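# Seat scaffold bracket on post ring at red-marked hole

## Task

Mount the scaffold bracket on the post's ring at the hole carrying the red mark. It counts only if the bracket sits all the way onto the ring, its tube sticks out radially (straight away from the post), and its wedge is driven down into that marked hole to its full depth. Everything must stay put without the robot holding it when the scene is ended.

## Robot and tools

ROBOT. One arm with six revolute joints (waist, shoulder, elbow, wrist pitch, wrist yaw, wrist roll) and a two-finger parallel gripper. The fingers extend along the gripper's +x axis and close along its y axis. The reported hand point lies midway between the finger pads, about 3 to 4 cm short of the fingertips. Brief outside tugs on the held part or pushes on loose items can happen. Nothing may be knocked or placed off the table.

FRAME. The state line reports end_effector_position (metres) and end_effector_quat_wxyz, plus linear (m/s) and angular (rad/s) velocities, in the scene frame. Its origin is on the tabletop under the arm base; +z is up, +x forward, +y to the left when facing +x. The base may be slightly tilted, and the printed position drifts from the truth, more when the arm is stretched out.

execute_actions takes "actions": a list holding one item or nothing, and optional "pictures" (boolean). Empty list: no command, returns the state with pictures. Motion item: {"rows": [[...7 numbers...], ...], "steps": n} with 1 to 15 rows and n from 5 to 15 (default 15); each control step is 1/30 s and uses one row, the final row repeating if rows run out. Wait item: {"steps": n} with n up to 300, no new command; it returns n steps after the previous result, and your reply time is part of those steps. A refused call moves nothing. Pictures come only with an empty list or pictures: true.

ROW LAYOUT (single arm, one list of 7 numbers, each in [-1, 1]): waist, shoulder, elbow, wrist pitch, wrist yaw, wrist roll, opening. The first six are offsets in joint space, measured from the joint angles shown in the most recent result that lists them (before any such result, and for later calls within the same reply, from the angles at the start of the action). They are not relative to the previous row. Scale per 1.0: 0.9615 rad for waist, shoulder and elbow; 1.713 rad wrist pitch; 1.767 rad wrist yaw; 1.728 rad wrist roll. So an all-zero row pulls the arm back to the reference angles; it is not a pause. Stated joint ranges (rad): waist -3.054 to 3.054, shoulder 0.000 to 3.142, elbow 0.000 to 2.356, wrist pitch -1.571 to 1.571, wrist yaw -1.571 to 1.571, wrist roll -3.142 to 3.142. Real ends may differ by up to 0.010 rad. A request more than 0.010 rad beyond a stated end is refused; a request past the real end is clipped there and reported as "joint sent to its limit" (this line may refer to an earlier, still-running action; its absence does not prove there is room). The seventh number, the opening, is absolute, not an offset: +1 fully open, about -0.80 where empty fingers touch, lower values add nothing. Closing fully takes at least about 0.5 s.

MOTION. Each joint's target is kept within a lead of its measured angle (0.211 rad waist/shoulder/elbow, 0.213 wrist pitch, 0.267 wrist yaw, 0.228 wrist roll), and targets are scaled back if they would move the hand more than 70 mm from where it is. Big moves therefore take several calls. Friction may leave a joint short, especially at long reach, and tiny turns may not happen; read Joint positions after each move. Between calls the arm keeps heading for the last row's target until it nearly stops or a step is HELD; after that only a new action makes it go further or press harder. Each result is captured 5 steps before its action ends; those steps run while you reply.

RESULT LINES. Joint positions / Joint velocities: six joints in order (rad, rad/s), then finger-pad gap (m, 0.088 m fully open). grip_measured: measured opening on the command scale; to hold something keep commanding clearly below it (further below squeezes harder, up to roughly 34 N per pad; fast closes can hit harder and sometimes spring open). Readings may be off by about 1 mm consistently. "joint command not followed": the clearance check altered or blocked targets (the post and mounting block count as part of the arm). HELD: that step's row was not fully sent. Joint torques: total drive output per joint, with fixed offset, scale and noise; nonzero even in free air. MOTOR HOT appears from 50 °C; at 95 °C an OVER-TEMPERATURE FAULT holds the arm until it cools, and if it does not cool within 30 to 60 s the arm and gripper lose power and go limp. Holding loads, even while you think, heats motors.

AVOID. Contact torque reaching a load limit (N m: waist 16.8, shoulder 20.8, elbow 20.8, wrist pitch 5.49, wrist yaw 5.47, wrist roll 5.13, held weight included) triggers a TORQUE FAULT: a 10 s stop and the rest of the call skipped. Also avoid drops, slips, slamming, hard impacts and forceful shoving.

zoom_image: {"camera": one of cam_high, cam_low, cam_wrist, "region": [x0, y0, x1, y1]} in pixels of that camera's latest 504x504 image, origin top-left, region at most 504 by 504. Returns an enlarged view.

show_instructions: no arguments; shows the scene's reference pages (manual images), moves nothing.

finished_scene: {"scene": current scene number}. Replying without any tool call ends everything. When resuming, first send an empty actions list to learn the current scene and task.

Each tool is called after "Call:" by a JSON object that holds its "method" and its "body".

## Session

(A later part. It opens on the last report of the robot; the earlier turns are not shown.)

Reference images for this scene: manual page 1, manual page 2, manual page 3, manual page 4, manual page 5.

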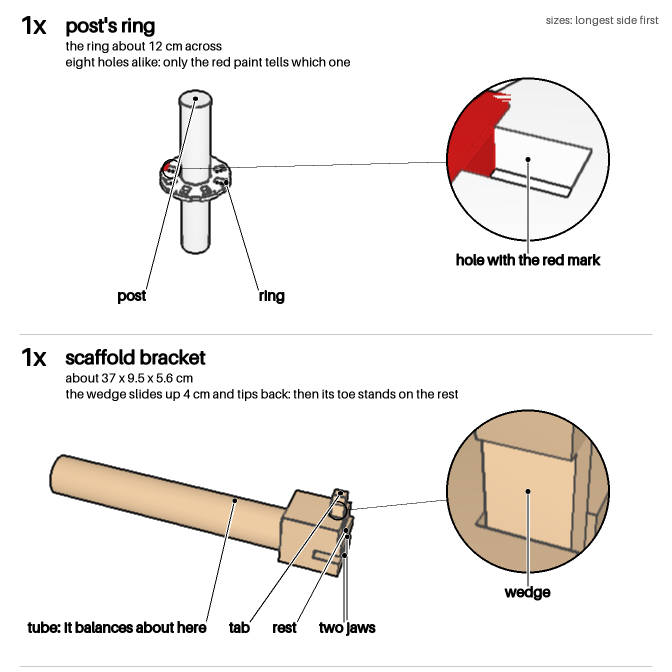

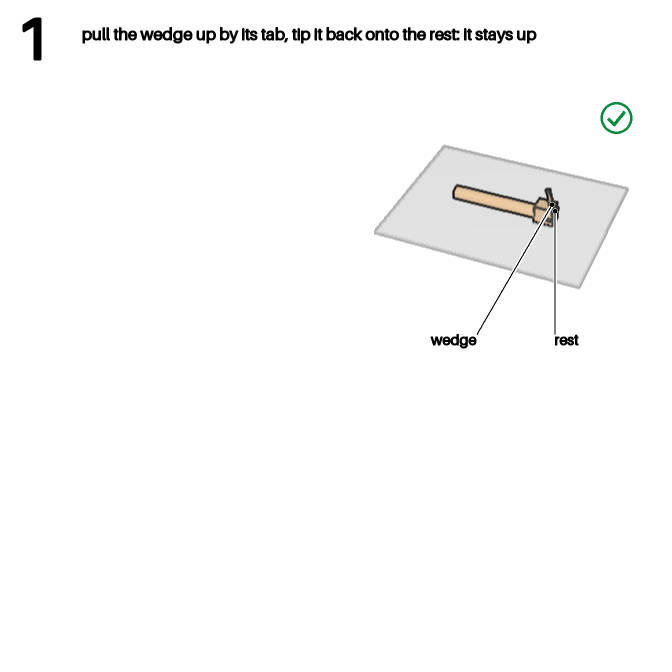

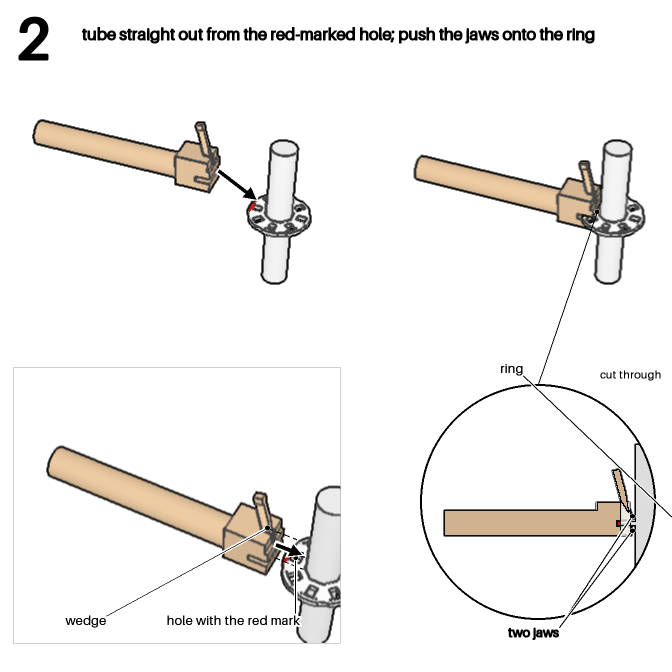

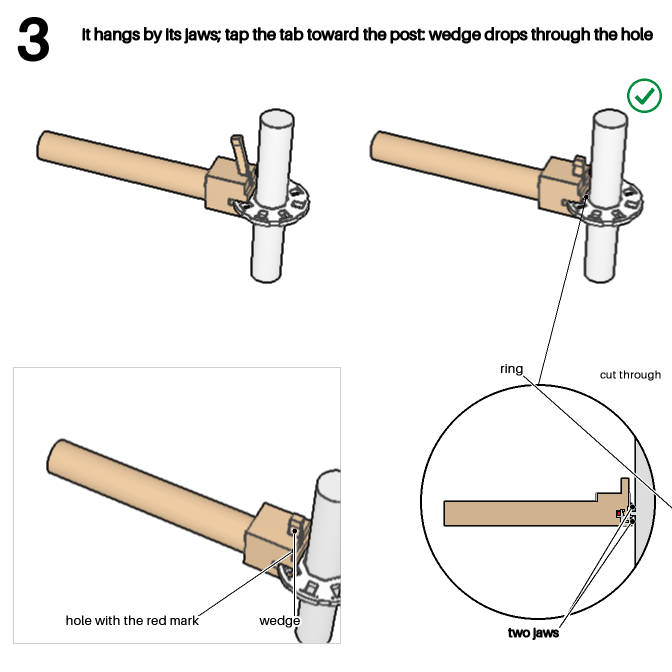

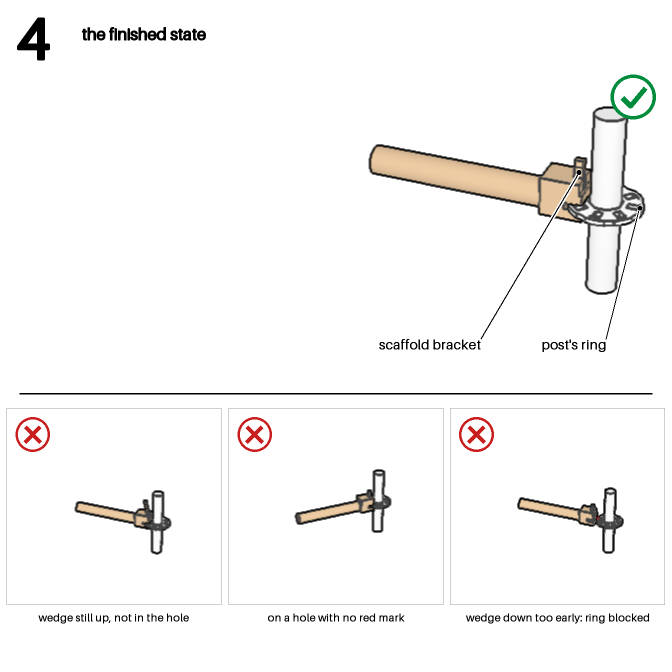

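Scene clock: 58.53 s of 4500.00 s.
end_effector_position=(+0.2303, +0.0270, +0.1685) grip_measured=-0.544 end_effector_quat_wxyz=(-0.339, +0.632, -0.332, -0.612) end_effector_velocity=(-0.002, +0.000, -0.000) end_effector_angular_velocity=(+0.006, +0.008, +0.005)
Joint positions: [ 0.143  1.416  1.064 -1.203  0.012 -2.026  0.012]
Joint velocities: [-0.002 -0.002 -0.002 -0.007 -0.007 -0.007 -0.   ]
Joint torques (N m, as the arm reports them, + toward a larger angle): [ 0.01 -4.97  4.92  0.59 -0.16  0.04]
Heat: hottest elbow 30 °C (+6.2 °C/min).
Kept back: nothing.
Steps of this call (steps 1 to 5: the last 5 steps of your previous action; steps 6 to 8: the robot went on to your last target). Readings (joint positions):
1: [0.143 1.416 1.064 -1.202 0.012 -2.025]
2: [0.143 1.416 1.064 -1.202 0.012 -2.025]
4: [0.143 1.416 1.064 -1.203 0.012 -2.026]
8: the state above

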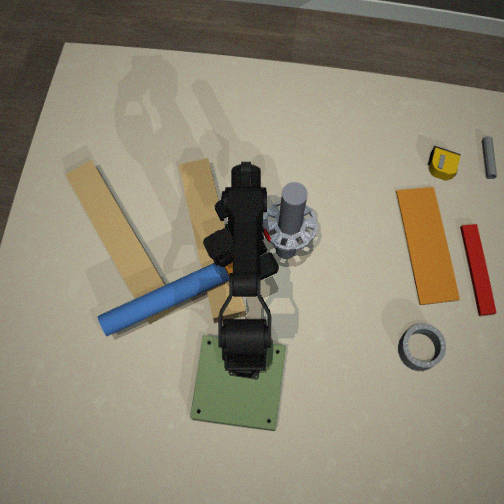

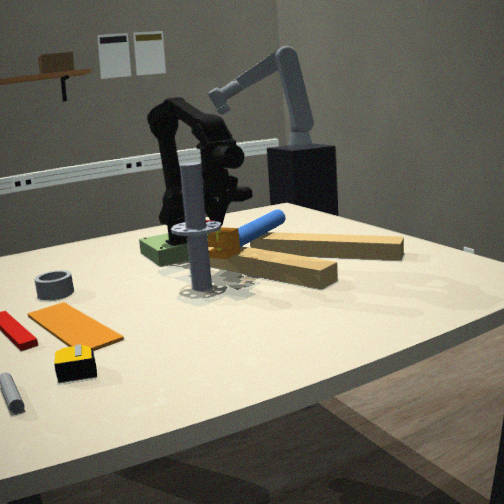

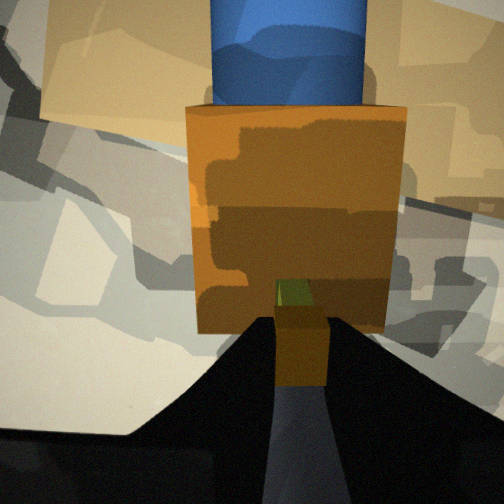

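Call:
{"method": "execute_actions", "body": {"actions": [{"rows":[[0.0,0.0,0.06,-0.032,0.0,0.0,-0.9],[0.0,0.0,0.1,-0.055,0.0,0.0,-0.9],[0.0,0.0,0.15,-0.082,0.0,0.0,-0.9]],"steps":15}]}}

Call:
{"method": "execute_actions", "body": {"actions": [], "pictures": true}}

Call:
{"method": "zoom_image", "body": {"camera": "cam_low", "region": [170, 160, 290, 270]}}

Scene clock: 59.03 s of 4500.00 s.
end_effector_position=(+0.2305, +0.0269, +0.2013) grip_measured=-0.545 end_effector_quat_wxyz=(-0.337, +0.632, -0.332, -0.613) end_effector_velocity=(-0.006, -0.000, +0.010) end_effector_angular_velocity=(+0.004, +0.028, +0.005)
Joint positions: [ 0.143  1.414  1.193 -1.336  0.012 -2.03   0.012]
Joint velocities: [-0.002  0.002  0.042 -0.066 -0.007 -0.007 -0.   ]
Joint torques (N m, as the arm reports them, + toward a larger angle): [-0.04 -4.84  5.65  0.34 -0.12  0.12]
Heat: hottest elbow 30 °C (+6.1 °C/min).
Steps of this call (steps 1 to 5: the robot went on to your last target; steps 6 to 15: the first 10 steps of this action). Readings (joint positions):
6: [0.143 1.416 1.070 -1.208 0.013 -2.026]
7: [0.143 1.418 1.087 -1.228 0.013 -2.026]
9: [0.143 1.420 1.142 -1.291 0.012 -2.025]
13: [0.143 1.414 1.190 -1.333 0.012 -2.030]
15: the state above

Scene clock: 59.20 s of 4500.00 s.
end_effector_position=(+0.2305, +0.0269, +0.2025) grip_measured=-0.545 end_effector_quat_wxyz=(-0.337, +0.633, -0.331, -0.613) end_effector_velocity=(+0.002, +0.001, +0.000) end_effector_angular_velocity=(+0.008, -0.006, +0.005)
Joint positions: [ 0.143  1.414  1.197 -1.34   0.012 -2.03   0.012]
Joint velocities: [-0.002  0.002  0.002  0.007 -0.007 -0.007 -0.   ]
Joint torques (N m, as the arm reports them, + toward a larger angle): [-0.09 -4.84  5.58  0.31 -0.12  0.12]
Heat: hottest elbow 30 °C (+6.1 °C/min).
Kept back: nothing.
Steps of this call (steps 1 to 5: the last 5 steps of your previous action). Readings (joint positions):
1: [0.143 1.414 1.194 -1.337 0.012 -2.030]
2: [0.143 1.414 1.196 -1.339 0.012 -2.030]
4: [0.143 1.414 1.197 -1.340 0.012 -2.030]
5: the state above

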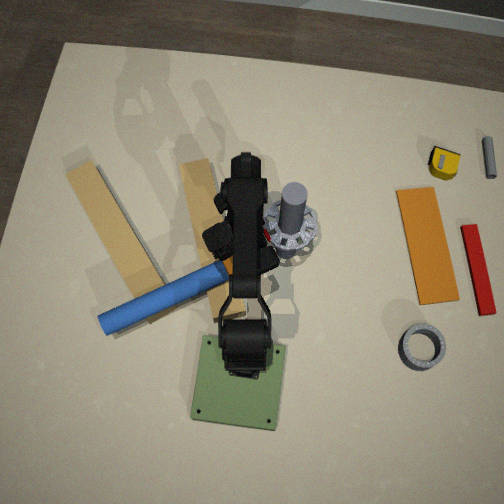

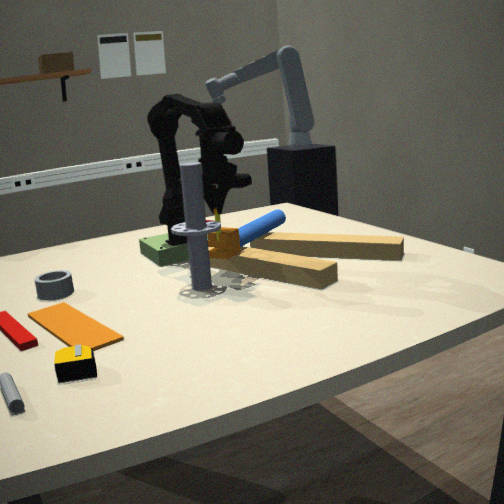

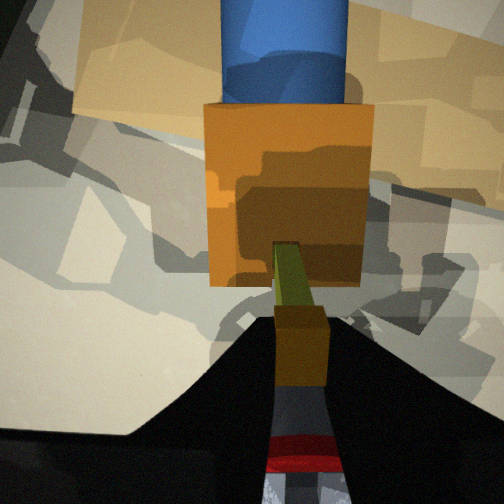

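Region (170, 160, 290, 270) of cam_low's 504x504 image, scaled by 4.200, with more detail than that image has; it fills the top 462 rows of this view, and the rest is white.

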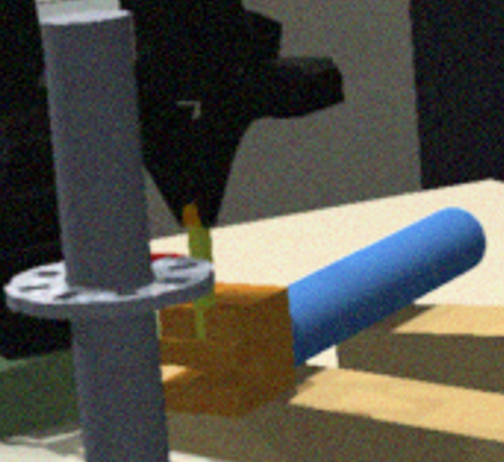

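Call:
{"method": "execute_actions", "body": {"actions": [{"rows":[[0.0,0.0,0.03,-0.015,0.0,0.0,-0.9],[0.0,0.0,0.03,-0.015,0.0,0.0,-0.9],[0.0,0.0,0.03,-0.015,0.0,0.0,-0.9],[0.0,0.0,0.03,-0.015,0.0,0.0,-0.9],[0.03,-0.012,0.03,-0.02,0.0,0.017,-0.9],[0.03,-0.012,0.03,-0.02,0.0,0.017,-0.9],[0.065,-0.028,0.025,-0.028,0.0,0.036,-0.9]],"steps":15}]}}

Call:
{"method": "execute_actions", "body": {"actions": [], "pictures": true}}

Call:
{"method": "zoom_image", "body": {"camera": "cam_low", "region": [170, 160, 290, 270]}}

Scene clock: 59.93 s of 4500.00 s.
end_effector_position=(+0.2241, +0.0361, +0.2101) grip_measured=-0.545 end_effector_quat_wxyz=(-0.337, +0.631, -0.335, -0.613) end_effector_velocity=(-0.042, +0.058, +0.014) end_effector_angular_velocity=(+0.100, +0.067, +0.086)
Joint positions: [ 0.19   1.401  1.217 -1.378  0.017 -1.979  0.012]
Joint velocities: [ 0.208 -0.076 -0.002 -0.125 -0.11   0.125 -0.   ]
Joint torques (N m, as the arm reports them, + toward a larger angle): [ 0.   -5.62  4.98  0.2  -0.21  0.01]
Heat: hottest elbow 30 °C (+6.0 °C/min).
Steps of this call (steps 1 to 12: the robot went on to your last target; steps 13 to 22: the first 10 steps of this action). Readings (joint positions):
13: [0.143 1.414 1.200 -1.342 0.012 -2.030]
14: [0.143 1.414 1.205 -1.348 0.012 -2.030]
16: [0.143 1.414 1.213 -1.357 0.012 -2.030]
20: [0.171 1.408 1.217 -1.368 0.024 -1.993]
22: the state above

Scene clock: 60.10 s of 4500.00 s.
end_effector_position=(+0.2225, +0.0387, +0.2106) grip_measured=-0.545 end_effector_quat_wxyz=(-0.336, +0.631, -0.333, -0.615) end_effector_velocity=(-0.005, -0.000, -0.001) end_effector_angular_velocity=(+0.003, +0.028, -0.024)
Joint positions: [ 0.2    1.398  1.217 -1.382  0.014 -1.973  0.012]
Joint velocities: [-0.002  0.002 -0.002 -0.022 -0.007  0.022 -0.   ]
Joint torques (N m, as the arm reports them, + toward a larger angle): [ 0.53 -6.2   4.99  0.13 -0.18  0.07]
Heat: hottest elbow 30 °C (+5.1 °C/min).
Kept back: nothing.
Steps of this call (steps 1 to 5: the last 5 steps of your previous action). Readings (joint positions):
1: [0.195 1.399 1.217 -1.381 0.014 -1.976]
2: [0.199 1.398 1.217 -1.382 0.014 -1.974]
4: [0.200 1.398 1.217 -1.382 0.014 -1.973]
5: the state above

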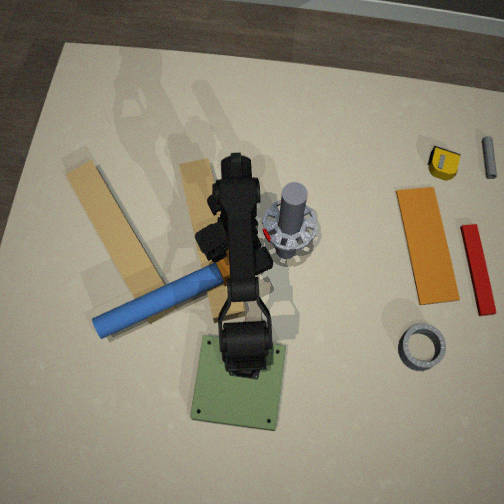

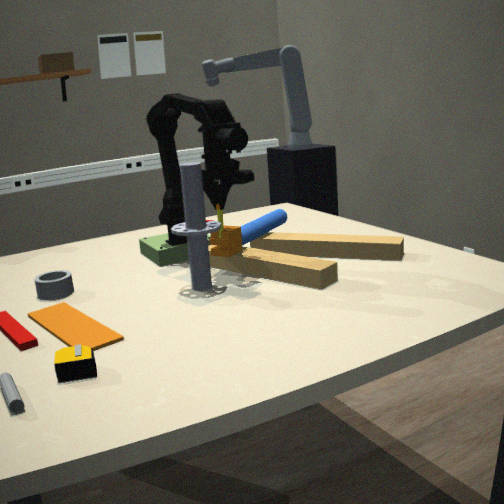

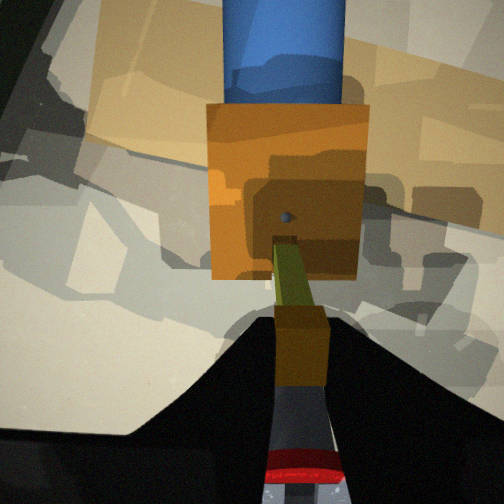

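Region (170, 160, 290, 270) of cam_low's 504x504 image, scaled by 4.200, with more detail than that image has; it fills the top 462 rows of this view, and the rest is white.

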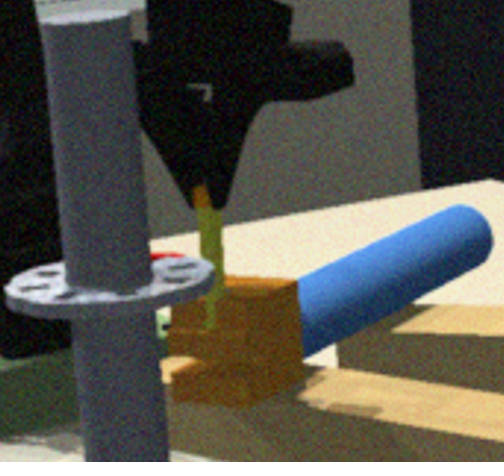

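Call:
{"method": "execute_actions", "body": {"actions": [{"rows":[[0.0,0.0,-0.008,0.005,0.0,0.0,-0.59],[0.0,0.0,-0.008,0.005,0.0,0.0,-0.59],[0.0,0.0,-0.008,0.005,0.0,0.0,-0.59],[0.0,0.0,-0.008,0.005,0.0,0.0,-0.59],[0.02,-0.01,-0.008,0.0,0.0,0.011,-0.59],[0.02,-0.01,-0.008,0.0,0.0,0.011,-0.59],[0.04,-0.018,-0.008,-0.005,0.0,0.022,-0.59],[0.04,-0.018,-0.008,-0.005,0.0,0.022,-0.59],[0.065,-0.028,-0.008,-0.012,0.0,0.036,-0.59]],"steps":15}]}}

Call:
{"method": "execute_actions", "body": {"actions": [], "pictures": true}}

Call:
{"method": "zoom_image", "body": {"camera": "cam_low", "region": [170, 160, 290, 270]}}

Scene clock: 61.10 s of 4500.00 s.
end_effector_position=(+0.2188, +0.0453, +0.2108) grip_measured=-0.544 end_effector_quat_wxyz=(-0.335, +0.631, -0.338, -0.613) end_effector_velocity=(-0.053, +0.060, +0.019) end_effector_angular_velocity=(+0.011, +0.054, +0.010)
Joint positions: [ 0.237  1.392  1.212 -1.387  0.021 -1.93   0.012]
Joint velocities: [ 0.295 -0.1   -0.002 -0.154 -0.022  0.286 -0.   ]
Joint torques (N m, as the arm reports them, + toward a larger angle): [ 0.21 -6.23  4.37  0.   -0.43 -0.02]
Heat: hottest elbow 30 °C (+5.1 °C/min).
Steps of this call (steps 1 to 20: the robot went on to your last target; steps 21 to 30: the first 10 steps of this action). Readings (joint positions):
21: [0.201 1.398 1.216 -1.384 0.014 -1.971]
22: [0.201 1.398 1.216 -1.383 0.014 -1.971]
24: [0.201 1.398 1.214 -1.381 0.015 -1.971]
28: [0.218 1.396 1.212 -1.381 0.020 -1.952]
30: the state above

Scene clock: 61.27 s of 4500.00 s.
end_effector_position=(+0.2151, +0.0495, +0.2128) grip_measured=-0.544 end_effector_quat_wxyz=(-0.335, +0.631, -0.335, -0.614) end_effector_velocity=(-0.010, -0.002, -0.001) end_effector_angular_velocity=(-0.015, +0.034, -0.015)
Joint positions: [ 0.257  1.381  1.212 -1.397  0.018 -1.915  0.012]
Joint velocities: [ 0.007 -0.007 -0.007 -0.037  0.007  0.022 -0.   ]
Joint torques (N m, as the arm reports them, + toward a larger angle): [ 0.39 -5.86  4.32  0.1  -0.31  0.05]
Heat: hottest elbow 30 °C (+5.1 °C/min).
Kept back: nothing.
Steps of this call (steps 1 to 5: the last 5 steps of your previous action). Readings (joint positions):
1: [0.245 1.388 1.212 -1.392 0.019 -1.924]
2: [0.251 1.385 1.212 -1.394 0.018 -1.920]
4: [0.257 1.382 1.212 -1.397 0.018 -1.916]
5: the state above

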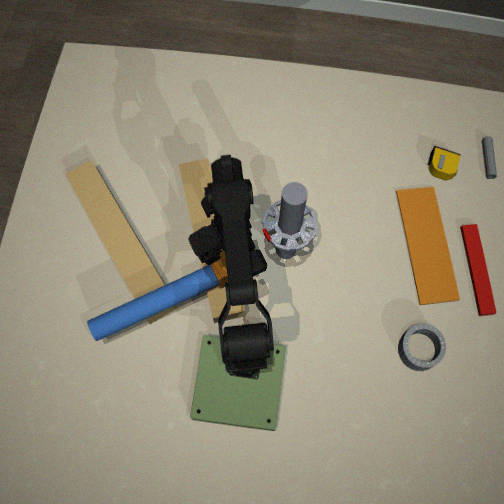

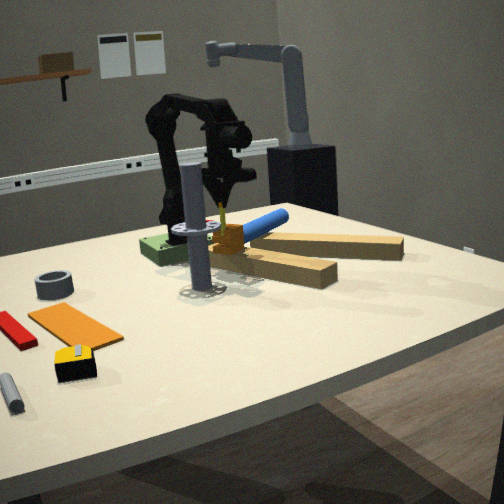

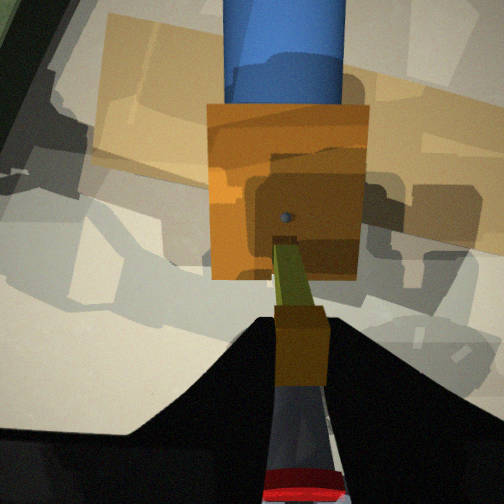

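Region (170, 160, 290, 270) of cam_low's 504x504 image, scaled by 4.200, with more detail than that image has; it fills the top 462 rows of this view, and the rest is white.

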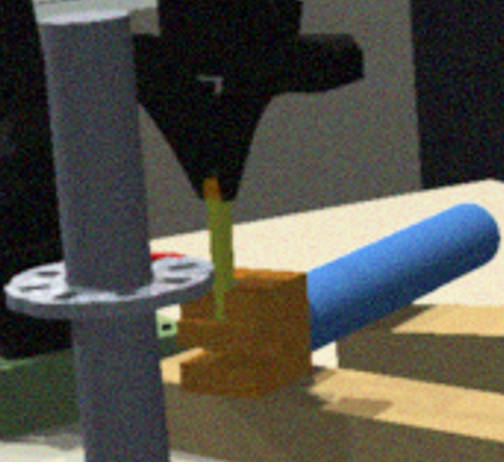

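Call:
{"method": "execute_actions", "body": {"actions": [{"rows":[[0.0,0.0,-0.03,0.015,0.0,0.0,-0.9],[0.0,0.0,-0.04,0.02,0.0,0.0,-0.9],[0.0,0.0,-0.04,0.02,0.0,0.0,-0.9],[0.03,-0.005,-0.045,0.02,0.015,0.017,-0.9],[0.06,-0.01,-0.05,0.02,0.03,0.033,-0.9],[0.09,-0.015,-0.055,0.02,0.045,0.05,-0.9],[0.12,-0.02,-0.06,0.022,0.06,0.067,-0.9],[0.145,-0.023,-0.062,0.022,0.071,0.081,-0.9]],"steps":15}]}}

Call:
{"method": "execute_actions", "body": {"actions": [], "pictures": true}}

Call:
{"method": "zoom_image", "body": {"camera": "cam_low", "region": [170, 160, 290, 270]}}

Scene clock: 62.23 s of 4500.00 s.
end_effector_position=(+0.2111, +0.0589, +0.2051) grip_measured=-0.546 end_effector_quat_wxyz=(-0.314, +0.656, -0.357, -0.586) end_effector_velocity=(-0.028, +0.046, -0.004) end_effector_angular_velocity=(-0.120, -0.073, +0.033)
Joint positions: [ 0.368  1.368  1.167 -1.362  0.115 -1.802  0.012]
Joint velocities: [ 0.335 -0.056 -0.071  0.007  0.139  0.3   -0.001]
Joint torques (N m, as the arm reports them, + toward a larger angle): [ 0.05 -5.11  3.72  0.56  0.35  0.01]
Heat: hottest elbow 30 °C (+5.1 °C/min).
Steps of this call (steps 1 to 19: the robot went on to your last target; steps 20 to 29: the first 10 steps of this action). Readings (joint positions):
20: [0.258 1.381 1.208 -1.397 0.018 -1.912]
21: [0.258 1.381 1.201 -1.390 0.019 -1.913]
23: [0.261 1.381 1.187 -1.374 0.021 -1.910]
27: [0.335 1.373 1.171 -1.363 0.091 -1.833]
29: the state above

Scene clock: 62.40 s of 4500.00 s.
end_effector_position=(+0.2101, +0.0605, +0.2049) grip_measured=-0.546 end_effector_quat_wxyz=(-0.310, +0.661, -0.360, -0.580) end_effector_velocity=(-0.006, -0.002, +0.000) end_effector_angular_velocity=(-0.041, +0.005, +0.004)
Joint positions: [ 0.389  1.365  1.163 -1.361  0.133 -1.781  0.012]
Joint velocities: [ 0.027 -0.007 -0.007 -0.022  0.037  0.022 -0.   ]
Joint torques (N m, as the arm reports them, + toward a larger angle): [ 0.48 -5.21  3.63  0.56  0.27  0.07]
Heat: hottest elbow 30 °C (+5.1 °C/min).
Kept back: nothing.
Steps of this call (steps 1 to 5: the last 5 steps of your previous action). Readings (joint positions):
1: [0.377 1.367 1.165 -1.362 0.120 -1.794]
2: [0.382 1.366 1.164 -1.361 0.125 -1.789]
4: [0.387 1.366 1.163 -1.361 0.131 -1.783]
5: the state above

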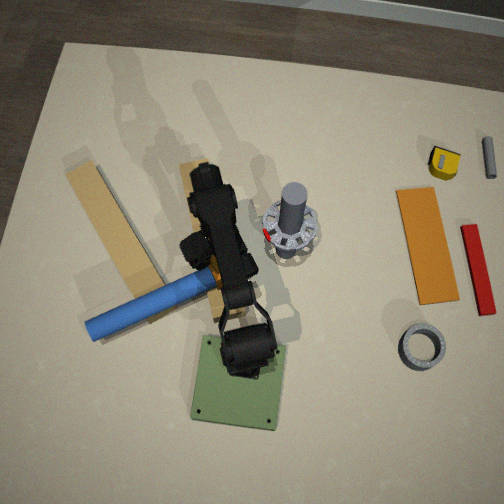

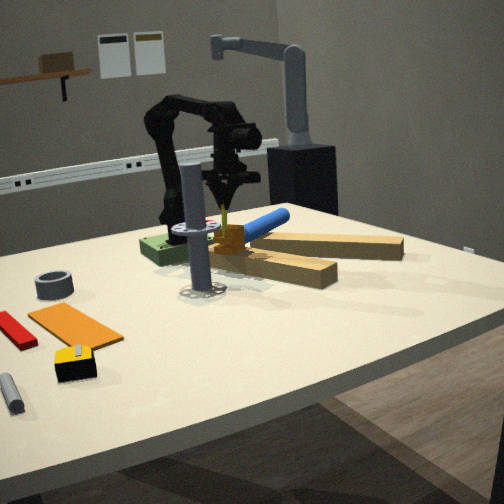

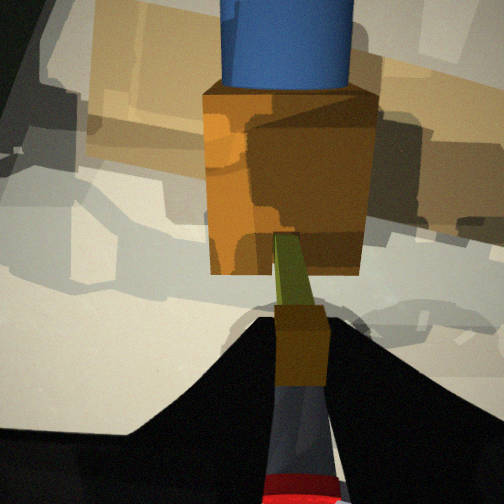

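Region (170, 160, 290, 270) of cam_low's 504x504 image, scaled by 4.200, with more detail than that image has; it fills the top 462 rows of this view, and the rest is white.

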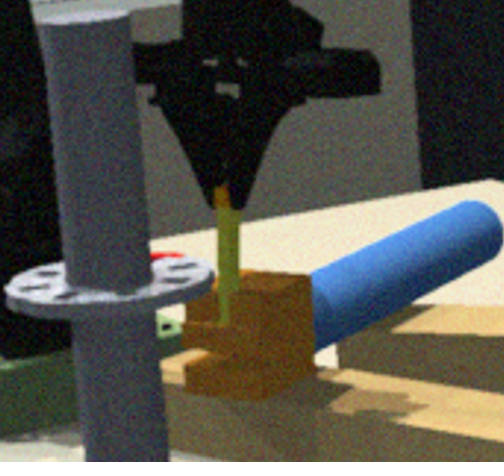

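Call:
{"method": "execute_actions", "body": {"actions": [], "pictures": true}}

Scene clock: 63.57 s of 4500.00 s.
end_effector_position=(+0.2100, +0.0603, +0.2048) grip_measured=-0.545 end_effector_quat_wxyz=(-0.309, +0.663, -0.362, -0.579) end_effector_velocity=(-0.009, -0.002, -0.000) end_effector_angular_velocity=(-0.007, +0.038, +0.010)
Joint positions: [ 0.392  1.365  1.161 -1.36   0.139 -1.777  0.012]
Joint velocities: [ 0.002 -0.002 -0.002 -0.037 -0.007 -0.007 -0.   ]
Joint torques (N m, as the arm reports them, + toward a larger angle): [ 0.34 -5.32  3.71  0.55  0.15  0.07]
Heat: hottest elbow 30 °C (+5.0 °C/min).
Kept back: nothing.
Steps of this call (steps 1 to 30: the robot went on to your last target; steps 31 to 35: nothing new was sent). Readings (joint positions):
1: [0.389 1.365 1.163 -1.361 0.133 -1.780]
2: [0.390 1.365 1.162 -1.361 0.134 -1.779]
4: [0.391 1.365 1.162 -1.361 0.135 -1.778]
8: [0.392 1.365 1.162 -1.361 0.137 -1.778]
35: the state above
The arm was judged still, so your last target was given up. Only a new action makes it travel on or press farther. Fingers that are still opening or closing keep moving.

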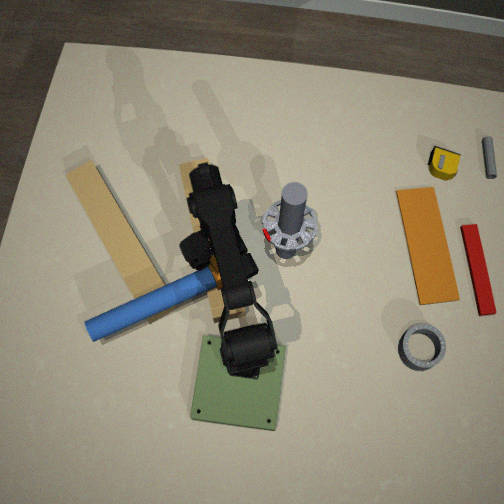

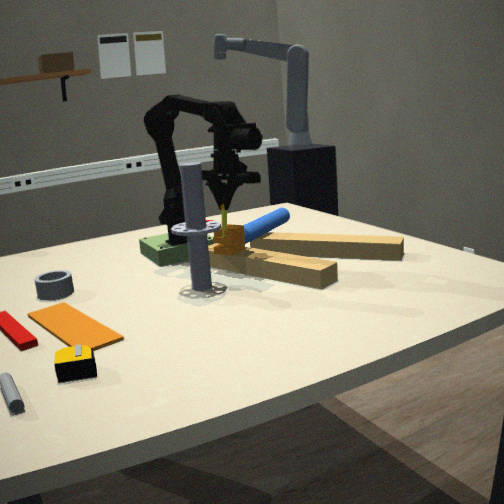

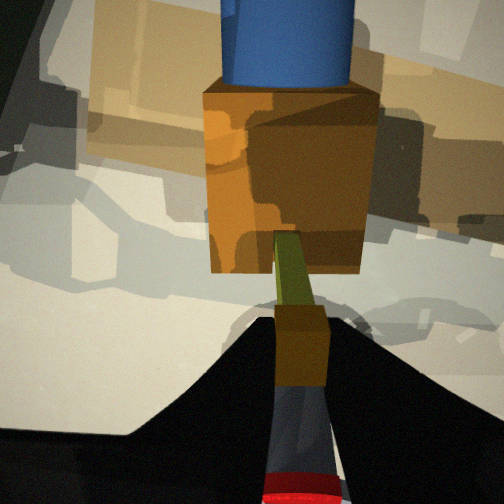

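Call:
{"method": "execute_actions", "body": {"actions": [{"rows":[[0.07,-0.013,-0.008,0.002,0.034,0.038,-0.9],[0.07,-0.013,-0.008,0.002,0.034,0.038,-0.9],[0.07,-0.013,-0.008,0.002,0.034,0.038,-0.9],[0.07,-0.013,-0.008,0.002,0.034,0.038,-0.9],[0.07,-0.013,-0.008,0.002,0.034,0.038,-0.9],[0.135,-0.026,-0.025,0.003,0.068,0.075,-0.9]],"steps":15}], "pictures": true}}

Scene clock: 64.30 s of 4500.00 s.
end_effector_position=(+0.2052, +0.0693, +0.2069) grip_measured=-0.544 end_effector_quat_wxyz=(-0.292, +0.693, -0.374, -0.543) end_effector_velocity=(-0.009, +0.015, +0.005) end_effector_angular_velocity=(-0.059, -0.090, +0.021)
Joint positions: [ 0.508  1.349  1.146 -1.36   0.241 -1.664  0.012]
Joint velocities: [ 0.144 -0.042 -0.027  0.007  0.095  0.125 -0.   ]
Joint torques (N m, as the arm reports them, + toward a larger angle): [ 0.19 -5.23  3.9   0.78  0.39  0.12]
Heat: hottest elbow 30 °C (+5.1 °C/min).
Steps of this call (steps 1 to 12: nothing new was sent; steps 13 to 22: the first 10 steps of this action). Readings (joint positions):
13: [0.400 1.364 1.161 -1.360 0.149 -1.765]
14: [0.417 1.363 1.159 -1.360 0.166 -1.749]
16: [0.440 1.362 1.159 -1.360 0.180 -1.731]
20: [0.492 1.353 1.148 -1.360 0.231 -1.678]
22: the state above

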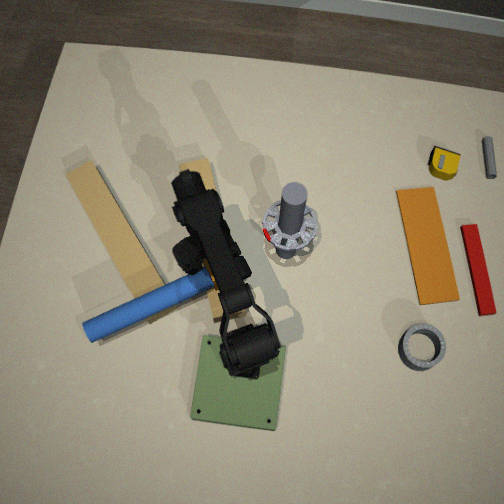

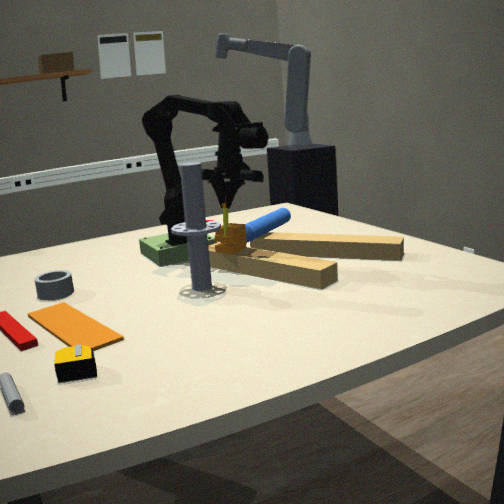

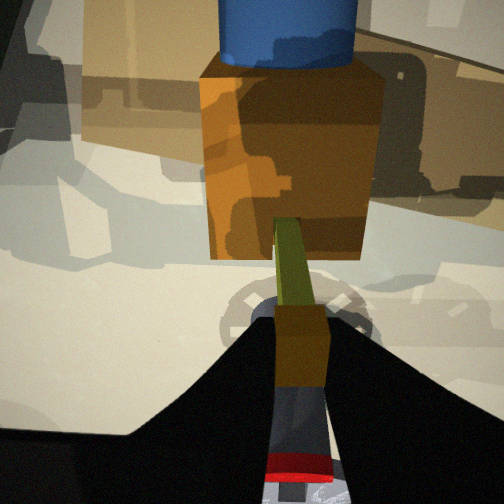

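Call:
{"method": "show_instructions", "body": {}}

Call:
{"method": "zoom_image", "body": {"camera": "cam_low", "region": [170, 170, 290, 270]}}

Reference images for this scene: manual page 1, manual page 2, manual page 3, manual page 4, manual page 5.

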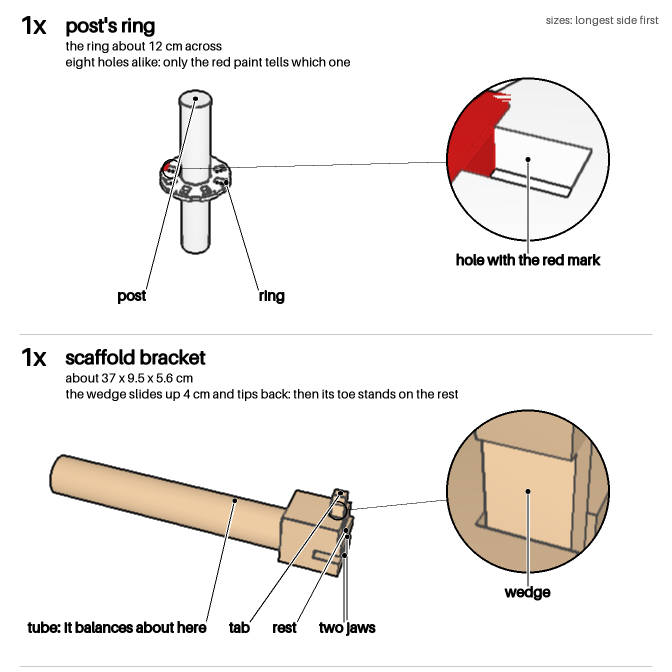

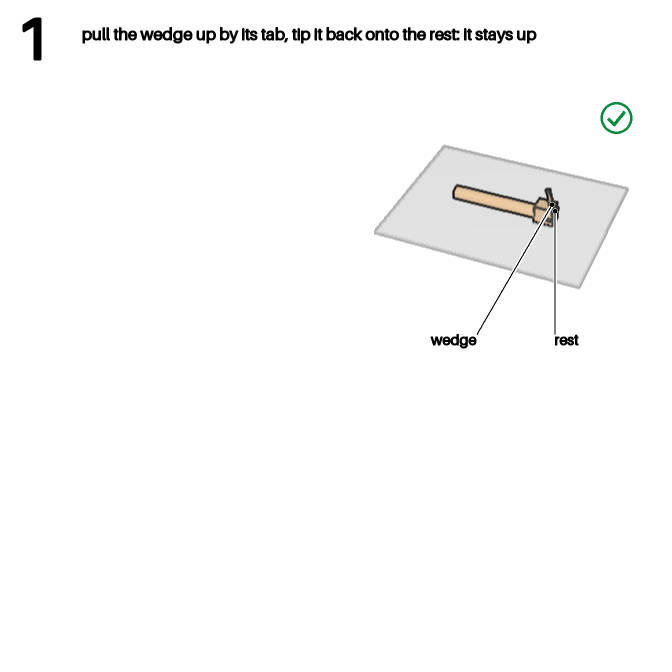

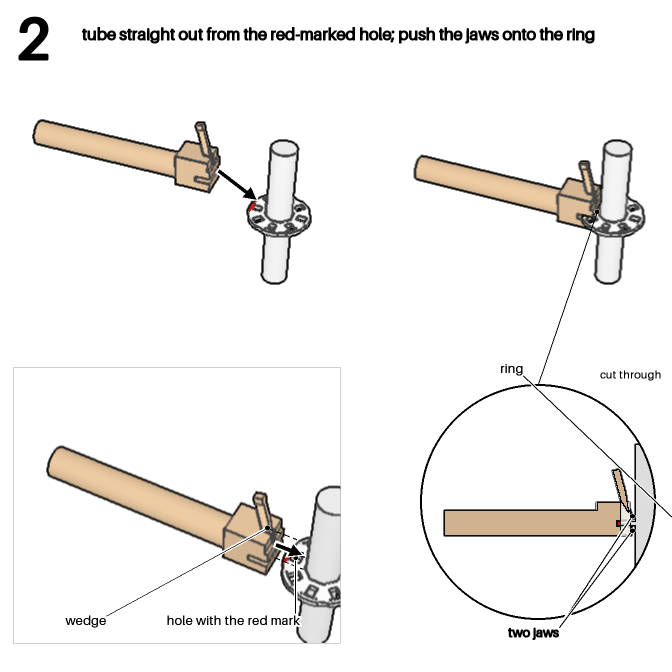

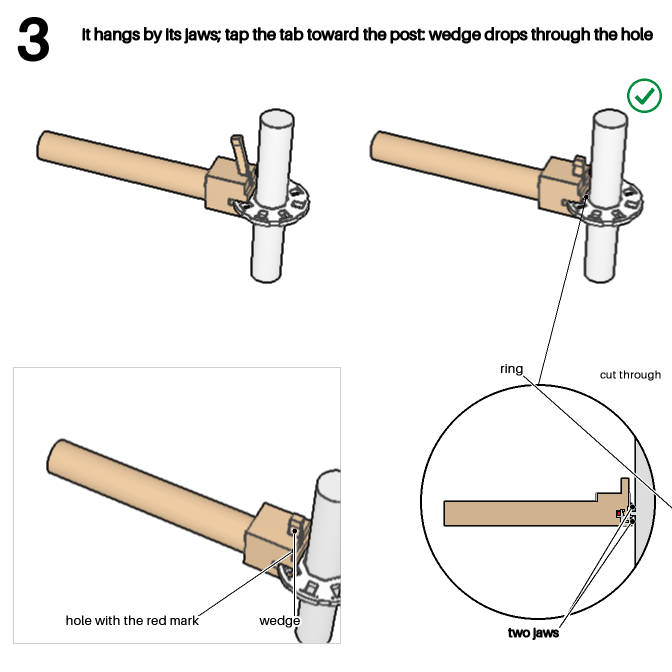

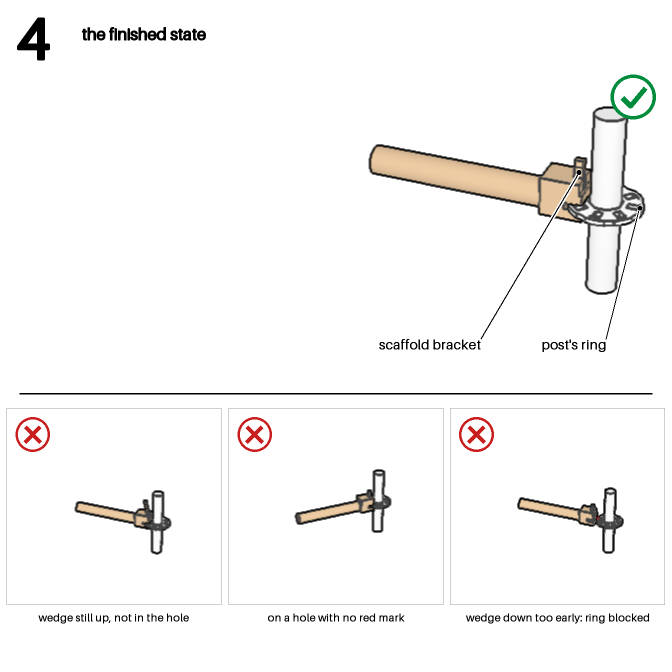

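Region (170, 170, 290, 270) of cam_low's 504x504 image, scaled by 4.200, with more detail than that image has.

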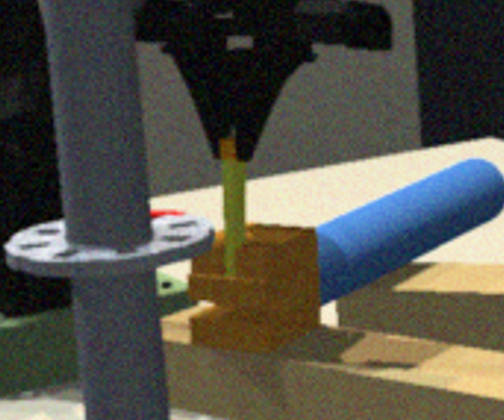

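Call:
{"method": "execute_actions", "body": {"actions": [{"rows":[[0.02,0.0,-0.03,0.017,0.015,0.01,-0.9]],"steps":15}], "pictures": false}}

Call:
{"method": "execute_actions", "body": {"actions": [{"rows":[[0,0,0.01,0,0,0,-0.45],[0,0,0.01,0,0,0,-0.4],[0,0,0.01,0,0,0,-0.3],[0,0,0.01,0,0,0,-0.2],[0,0,0.01,0,0,0,0.0]],"steps":15}], "pictures": true}}

Scene clock: 64.87 s of 4500.00 s.
end_effector_position=(+0.2059, +0.0693, +0.2037) grip_measured=-0.545 end_effector_quat_wxyz=(-0.288, +0.700, -0.376, -0.534) end_effector_velocity=(-0.001, +0.002, -0.003) end_effector_angular_velocity=(+0.002, +0.010, +0.024)
Joint positions: [ 0.522  1.347  1.128 -1.342  0.264 -1.652  0.012]
Joint velocities: [ 0.002  0.002 -0.007  0.007 -0.007 -0.022 -0.   ]
Joint torques (N m, as the arm reports them, + toward a larger angle): [ 0.3  -4.25  3.73  1.25  0.21  0.15]
Heat: hottest elbow 30 °C (+5.0 °C/min).
Steps of this call (steps 1 to 5: the last 5 steps of your previous action; steps 6 to 7: the robot went on to your last target; steps 8 to 17: the first 10 steps of this action). Readings (joint positions):
8: [0.518 1.347 1.140 -1.357 0.253 -1.653]
9: [0.519 1.347 1.135 -1.350 0.257 -1.653]
11: [0.520 1.347 1.129 -1.343 0.262 -1.652]
15: [0.522 1.347 1.128 -1.342 0.263 -1.652]
17: the state above

Scene clock: 65.37 s of 4500.00 s.
end_effector_position=(+0.2062, +0.0694, +0.2040) grip_measured=-0.046 end_effector_quat_wxyz=(-0.288, +0.701, -0.376, -0.534) end_effector_velocity=(-0.003, +0.001, -0.001) end_effector_angular_velocity=(+0.015, +0.019, +0.005)
Joint positions: [ 0.522  1.347  1.129 -1.342  0.265 -1.652  0.037]
Joint velocities: [-0.002 -0.002 -0.002 -0.007 -0.022 -0.007  0.023]
Joint torques (N m, as the arm reports them, + toward a larger angle): [ 0.   -4.46  5.34  0.51  0.04  0.01]
Heat: hottest elbow 30 °C (+5.1 °C/min).
Steps of this call (steps 1 to 5: the last 5 steps of your previous action; steps 6 to 15: the first 10 steps of this action, its rows measured from where the robot was after step 5). Readings (joint positions):
5: [0.522 1.347 1.128 -1.342 0.264 -1.652]
6: [0.522 1.347 1.128 -1.342 0.264 -1.652]
7: [0.522 1.347 1.128 -1.342 0.265 -1.652]
9: [0.522 1.347 1.128 -1.342 0.265 -1.652]
13: [0.522 1.347 1.129 -1.342 0.265 -1.652]
15: the state above

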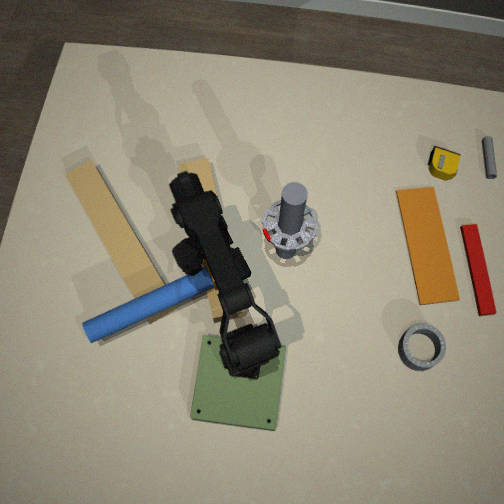

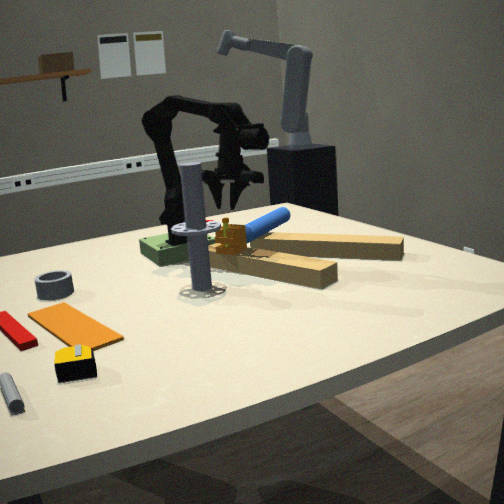

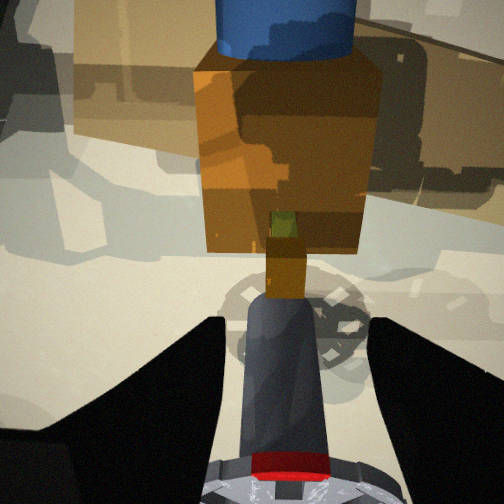

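Call:
{"method": "execute_actions", "body": {"actions": [{"rows":[[-0.22,0.05,0.02,0.009,-0.15,0.788,0.6]],"steps":15}], "pictures": false}}

Call:
{"method": "execute_actions", "body": {"actions": [{"steps":35}], "pictures": true}}

Scene clock: 69.53 s of 4500.00 s.
end_effector_position=(+0.2117, +0.0637, +0.1932) grip_measured=+0.585 end_effector_quat_wxyz=(+0.563, -0.433, +0.561, +0.425) end_effector_velocity=(-0.007, +0.007, +0.001) end_effector_angular_velocity=(+0.103, +0.031, -1.997)
Joint positions: [ 0.317  1.389  1.14  -1.329  0.01  -1.004  0.068]
Joint velocities: [-0.027 -0.002  0.002 -0.022 -0.095  1.971  0.008]
Joint torques (N m, as the arm reports them, + toward a larger angle): [-0.32 -4.04  5.23  0.7  -0.29  0.06]
Heat: hottest elbow 30 °C (+4.0 °C/min).
Steps of this call (steps 1 to 5: the last 5 steps of your previous action; steps 6 to 15: the robot went on to your last target; steps 16 to 90: nothing new was sent; then 0.83 s passed at rest; steps 91 to 100: the first 10 steps of this action). Readings (joint positions):
91: [0.498 1.353 1.132 -1.342 0.203 -1.602]
92: [0.443 1.360 1.136 -1.339 0.132 -1.533]
94: [0.360 1.379 1.140 -1.329 0.071 -1.400]
98: [0.319 1.389 1.140 -1.329 0.019 -1.136]
100: the state above

Scene clock: 70.70 s of 4500.00 s.
end_effector_position=(+0.2117, +0.0640, +0.1933) grip_measured=+0.600 end_effector_quat_wxyz=(+0.679, -0.206, +0.674, +0.204) end_effector_velocity=(-0.002, -0.000, -0.000) end_effector_angular_velocity=(+0.005, +0.009, +0.005)
Joint positions: [ 0.313  1.389  1.141 -1.329  0.003 -0.293  0.068]
Joint velocities: [-0.002 -0.002 -0.002 -0.007 -0.007 -0.007 -0.   ]
Joint torques (N m, as the arm reports them, + toward a larger angle): [-0.32 -4.11  5.34  0.74 -0.24  0.07]
Heat: hottest elbow 30 °C (+4.0 °C/min).
Kept back: nothing.
Steps of this call (steps 1 to 5: the last 5 steps of your previous action; steps 6 to 35: the robot went on to your last target). Readings (joint positions):
1: [0.316 1.389 1.140 -1.329 0.008 -0.939]
2: [0.316 1.389 1.140 -1.329 0.007 -0.873]
4: [0.314 1.389 1.140 -1.329 0.005 -0.741]
8: [0.314 1.389 1.140 -1.329 0.004 -0.478]
35: the state above

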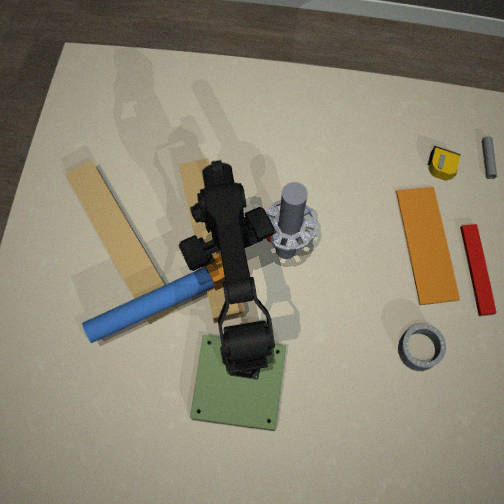

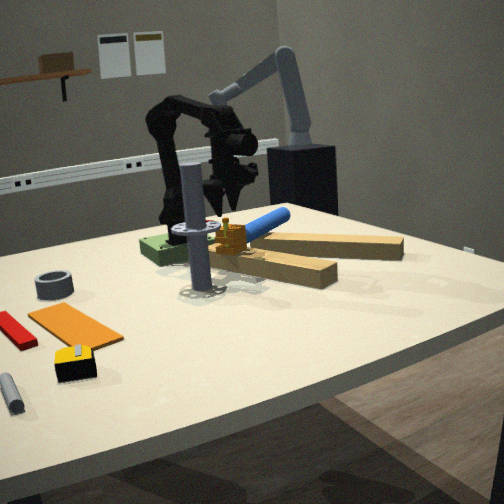

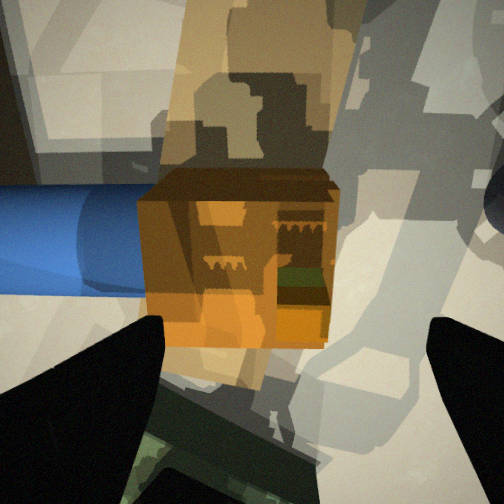

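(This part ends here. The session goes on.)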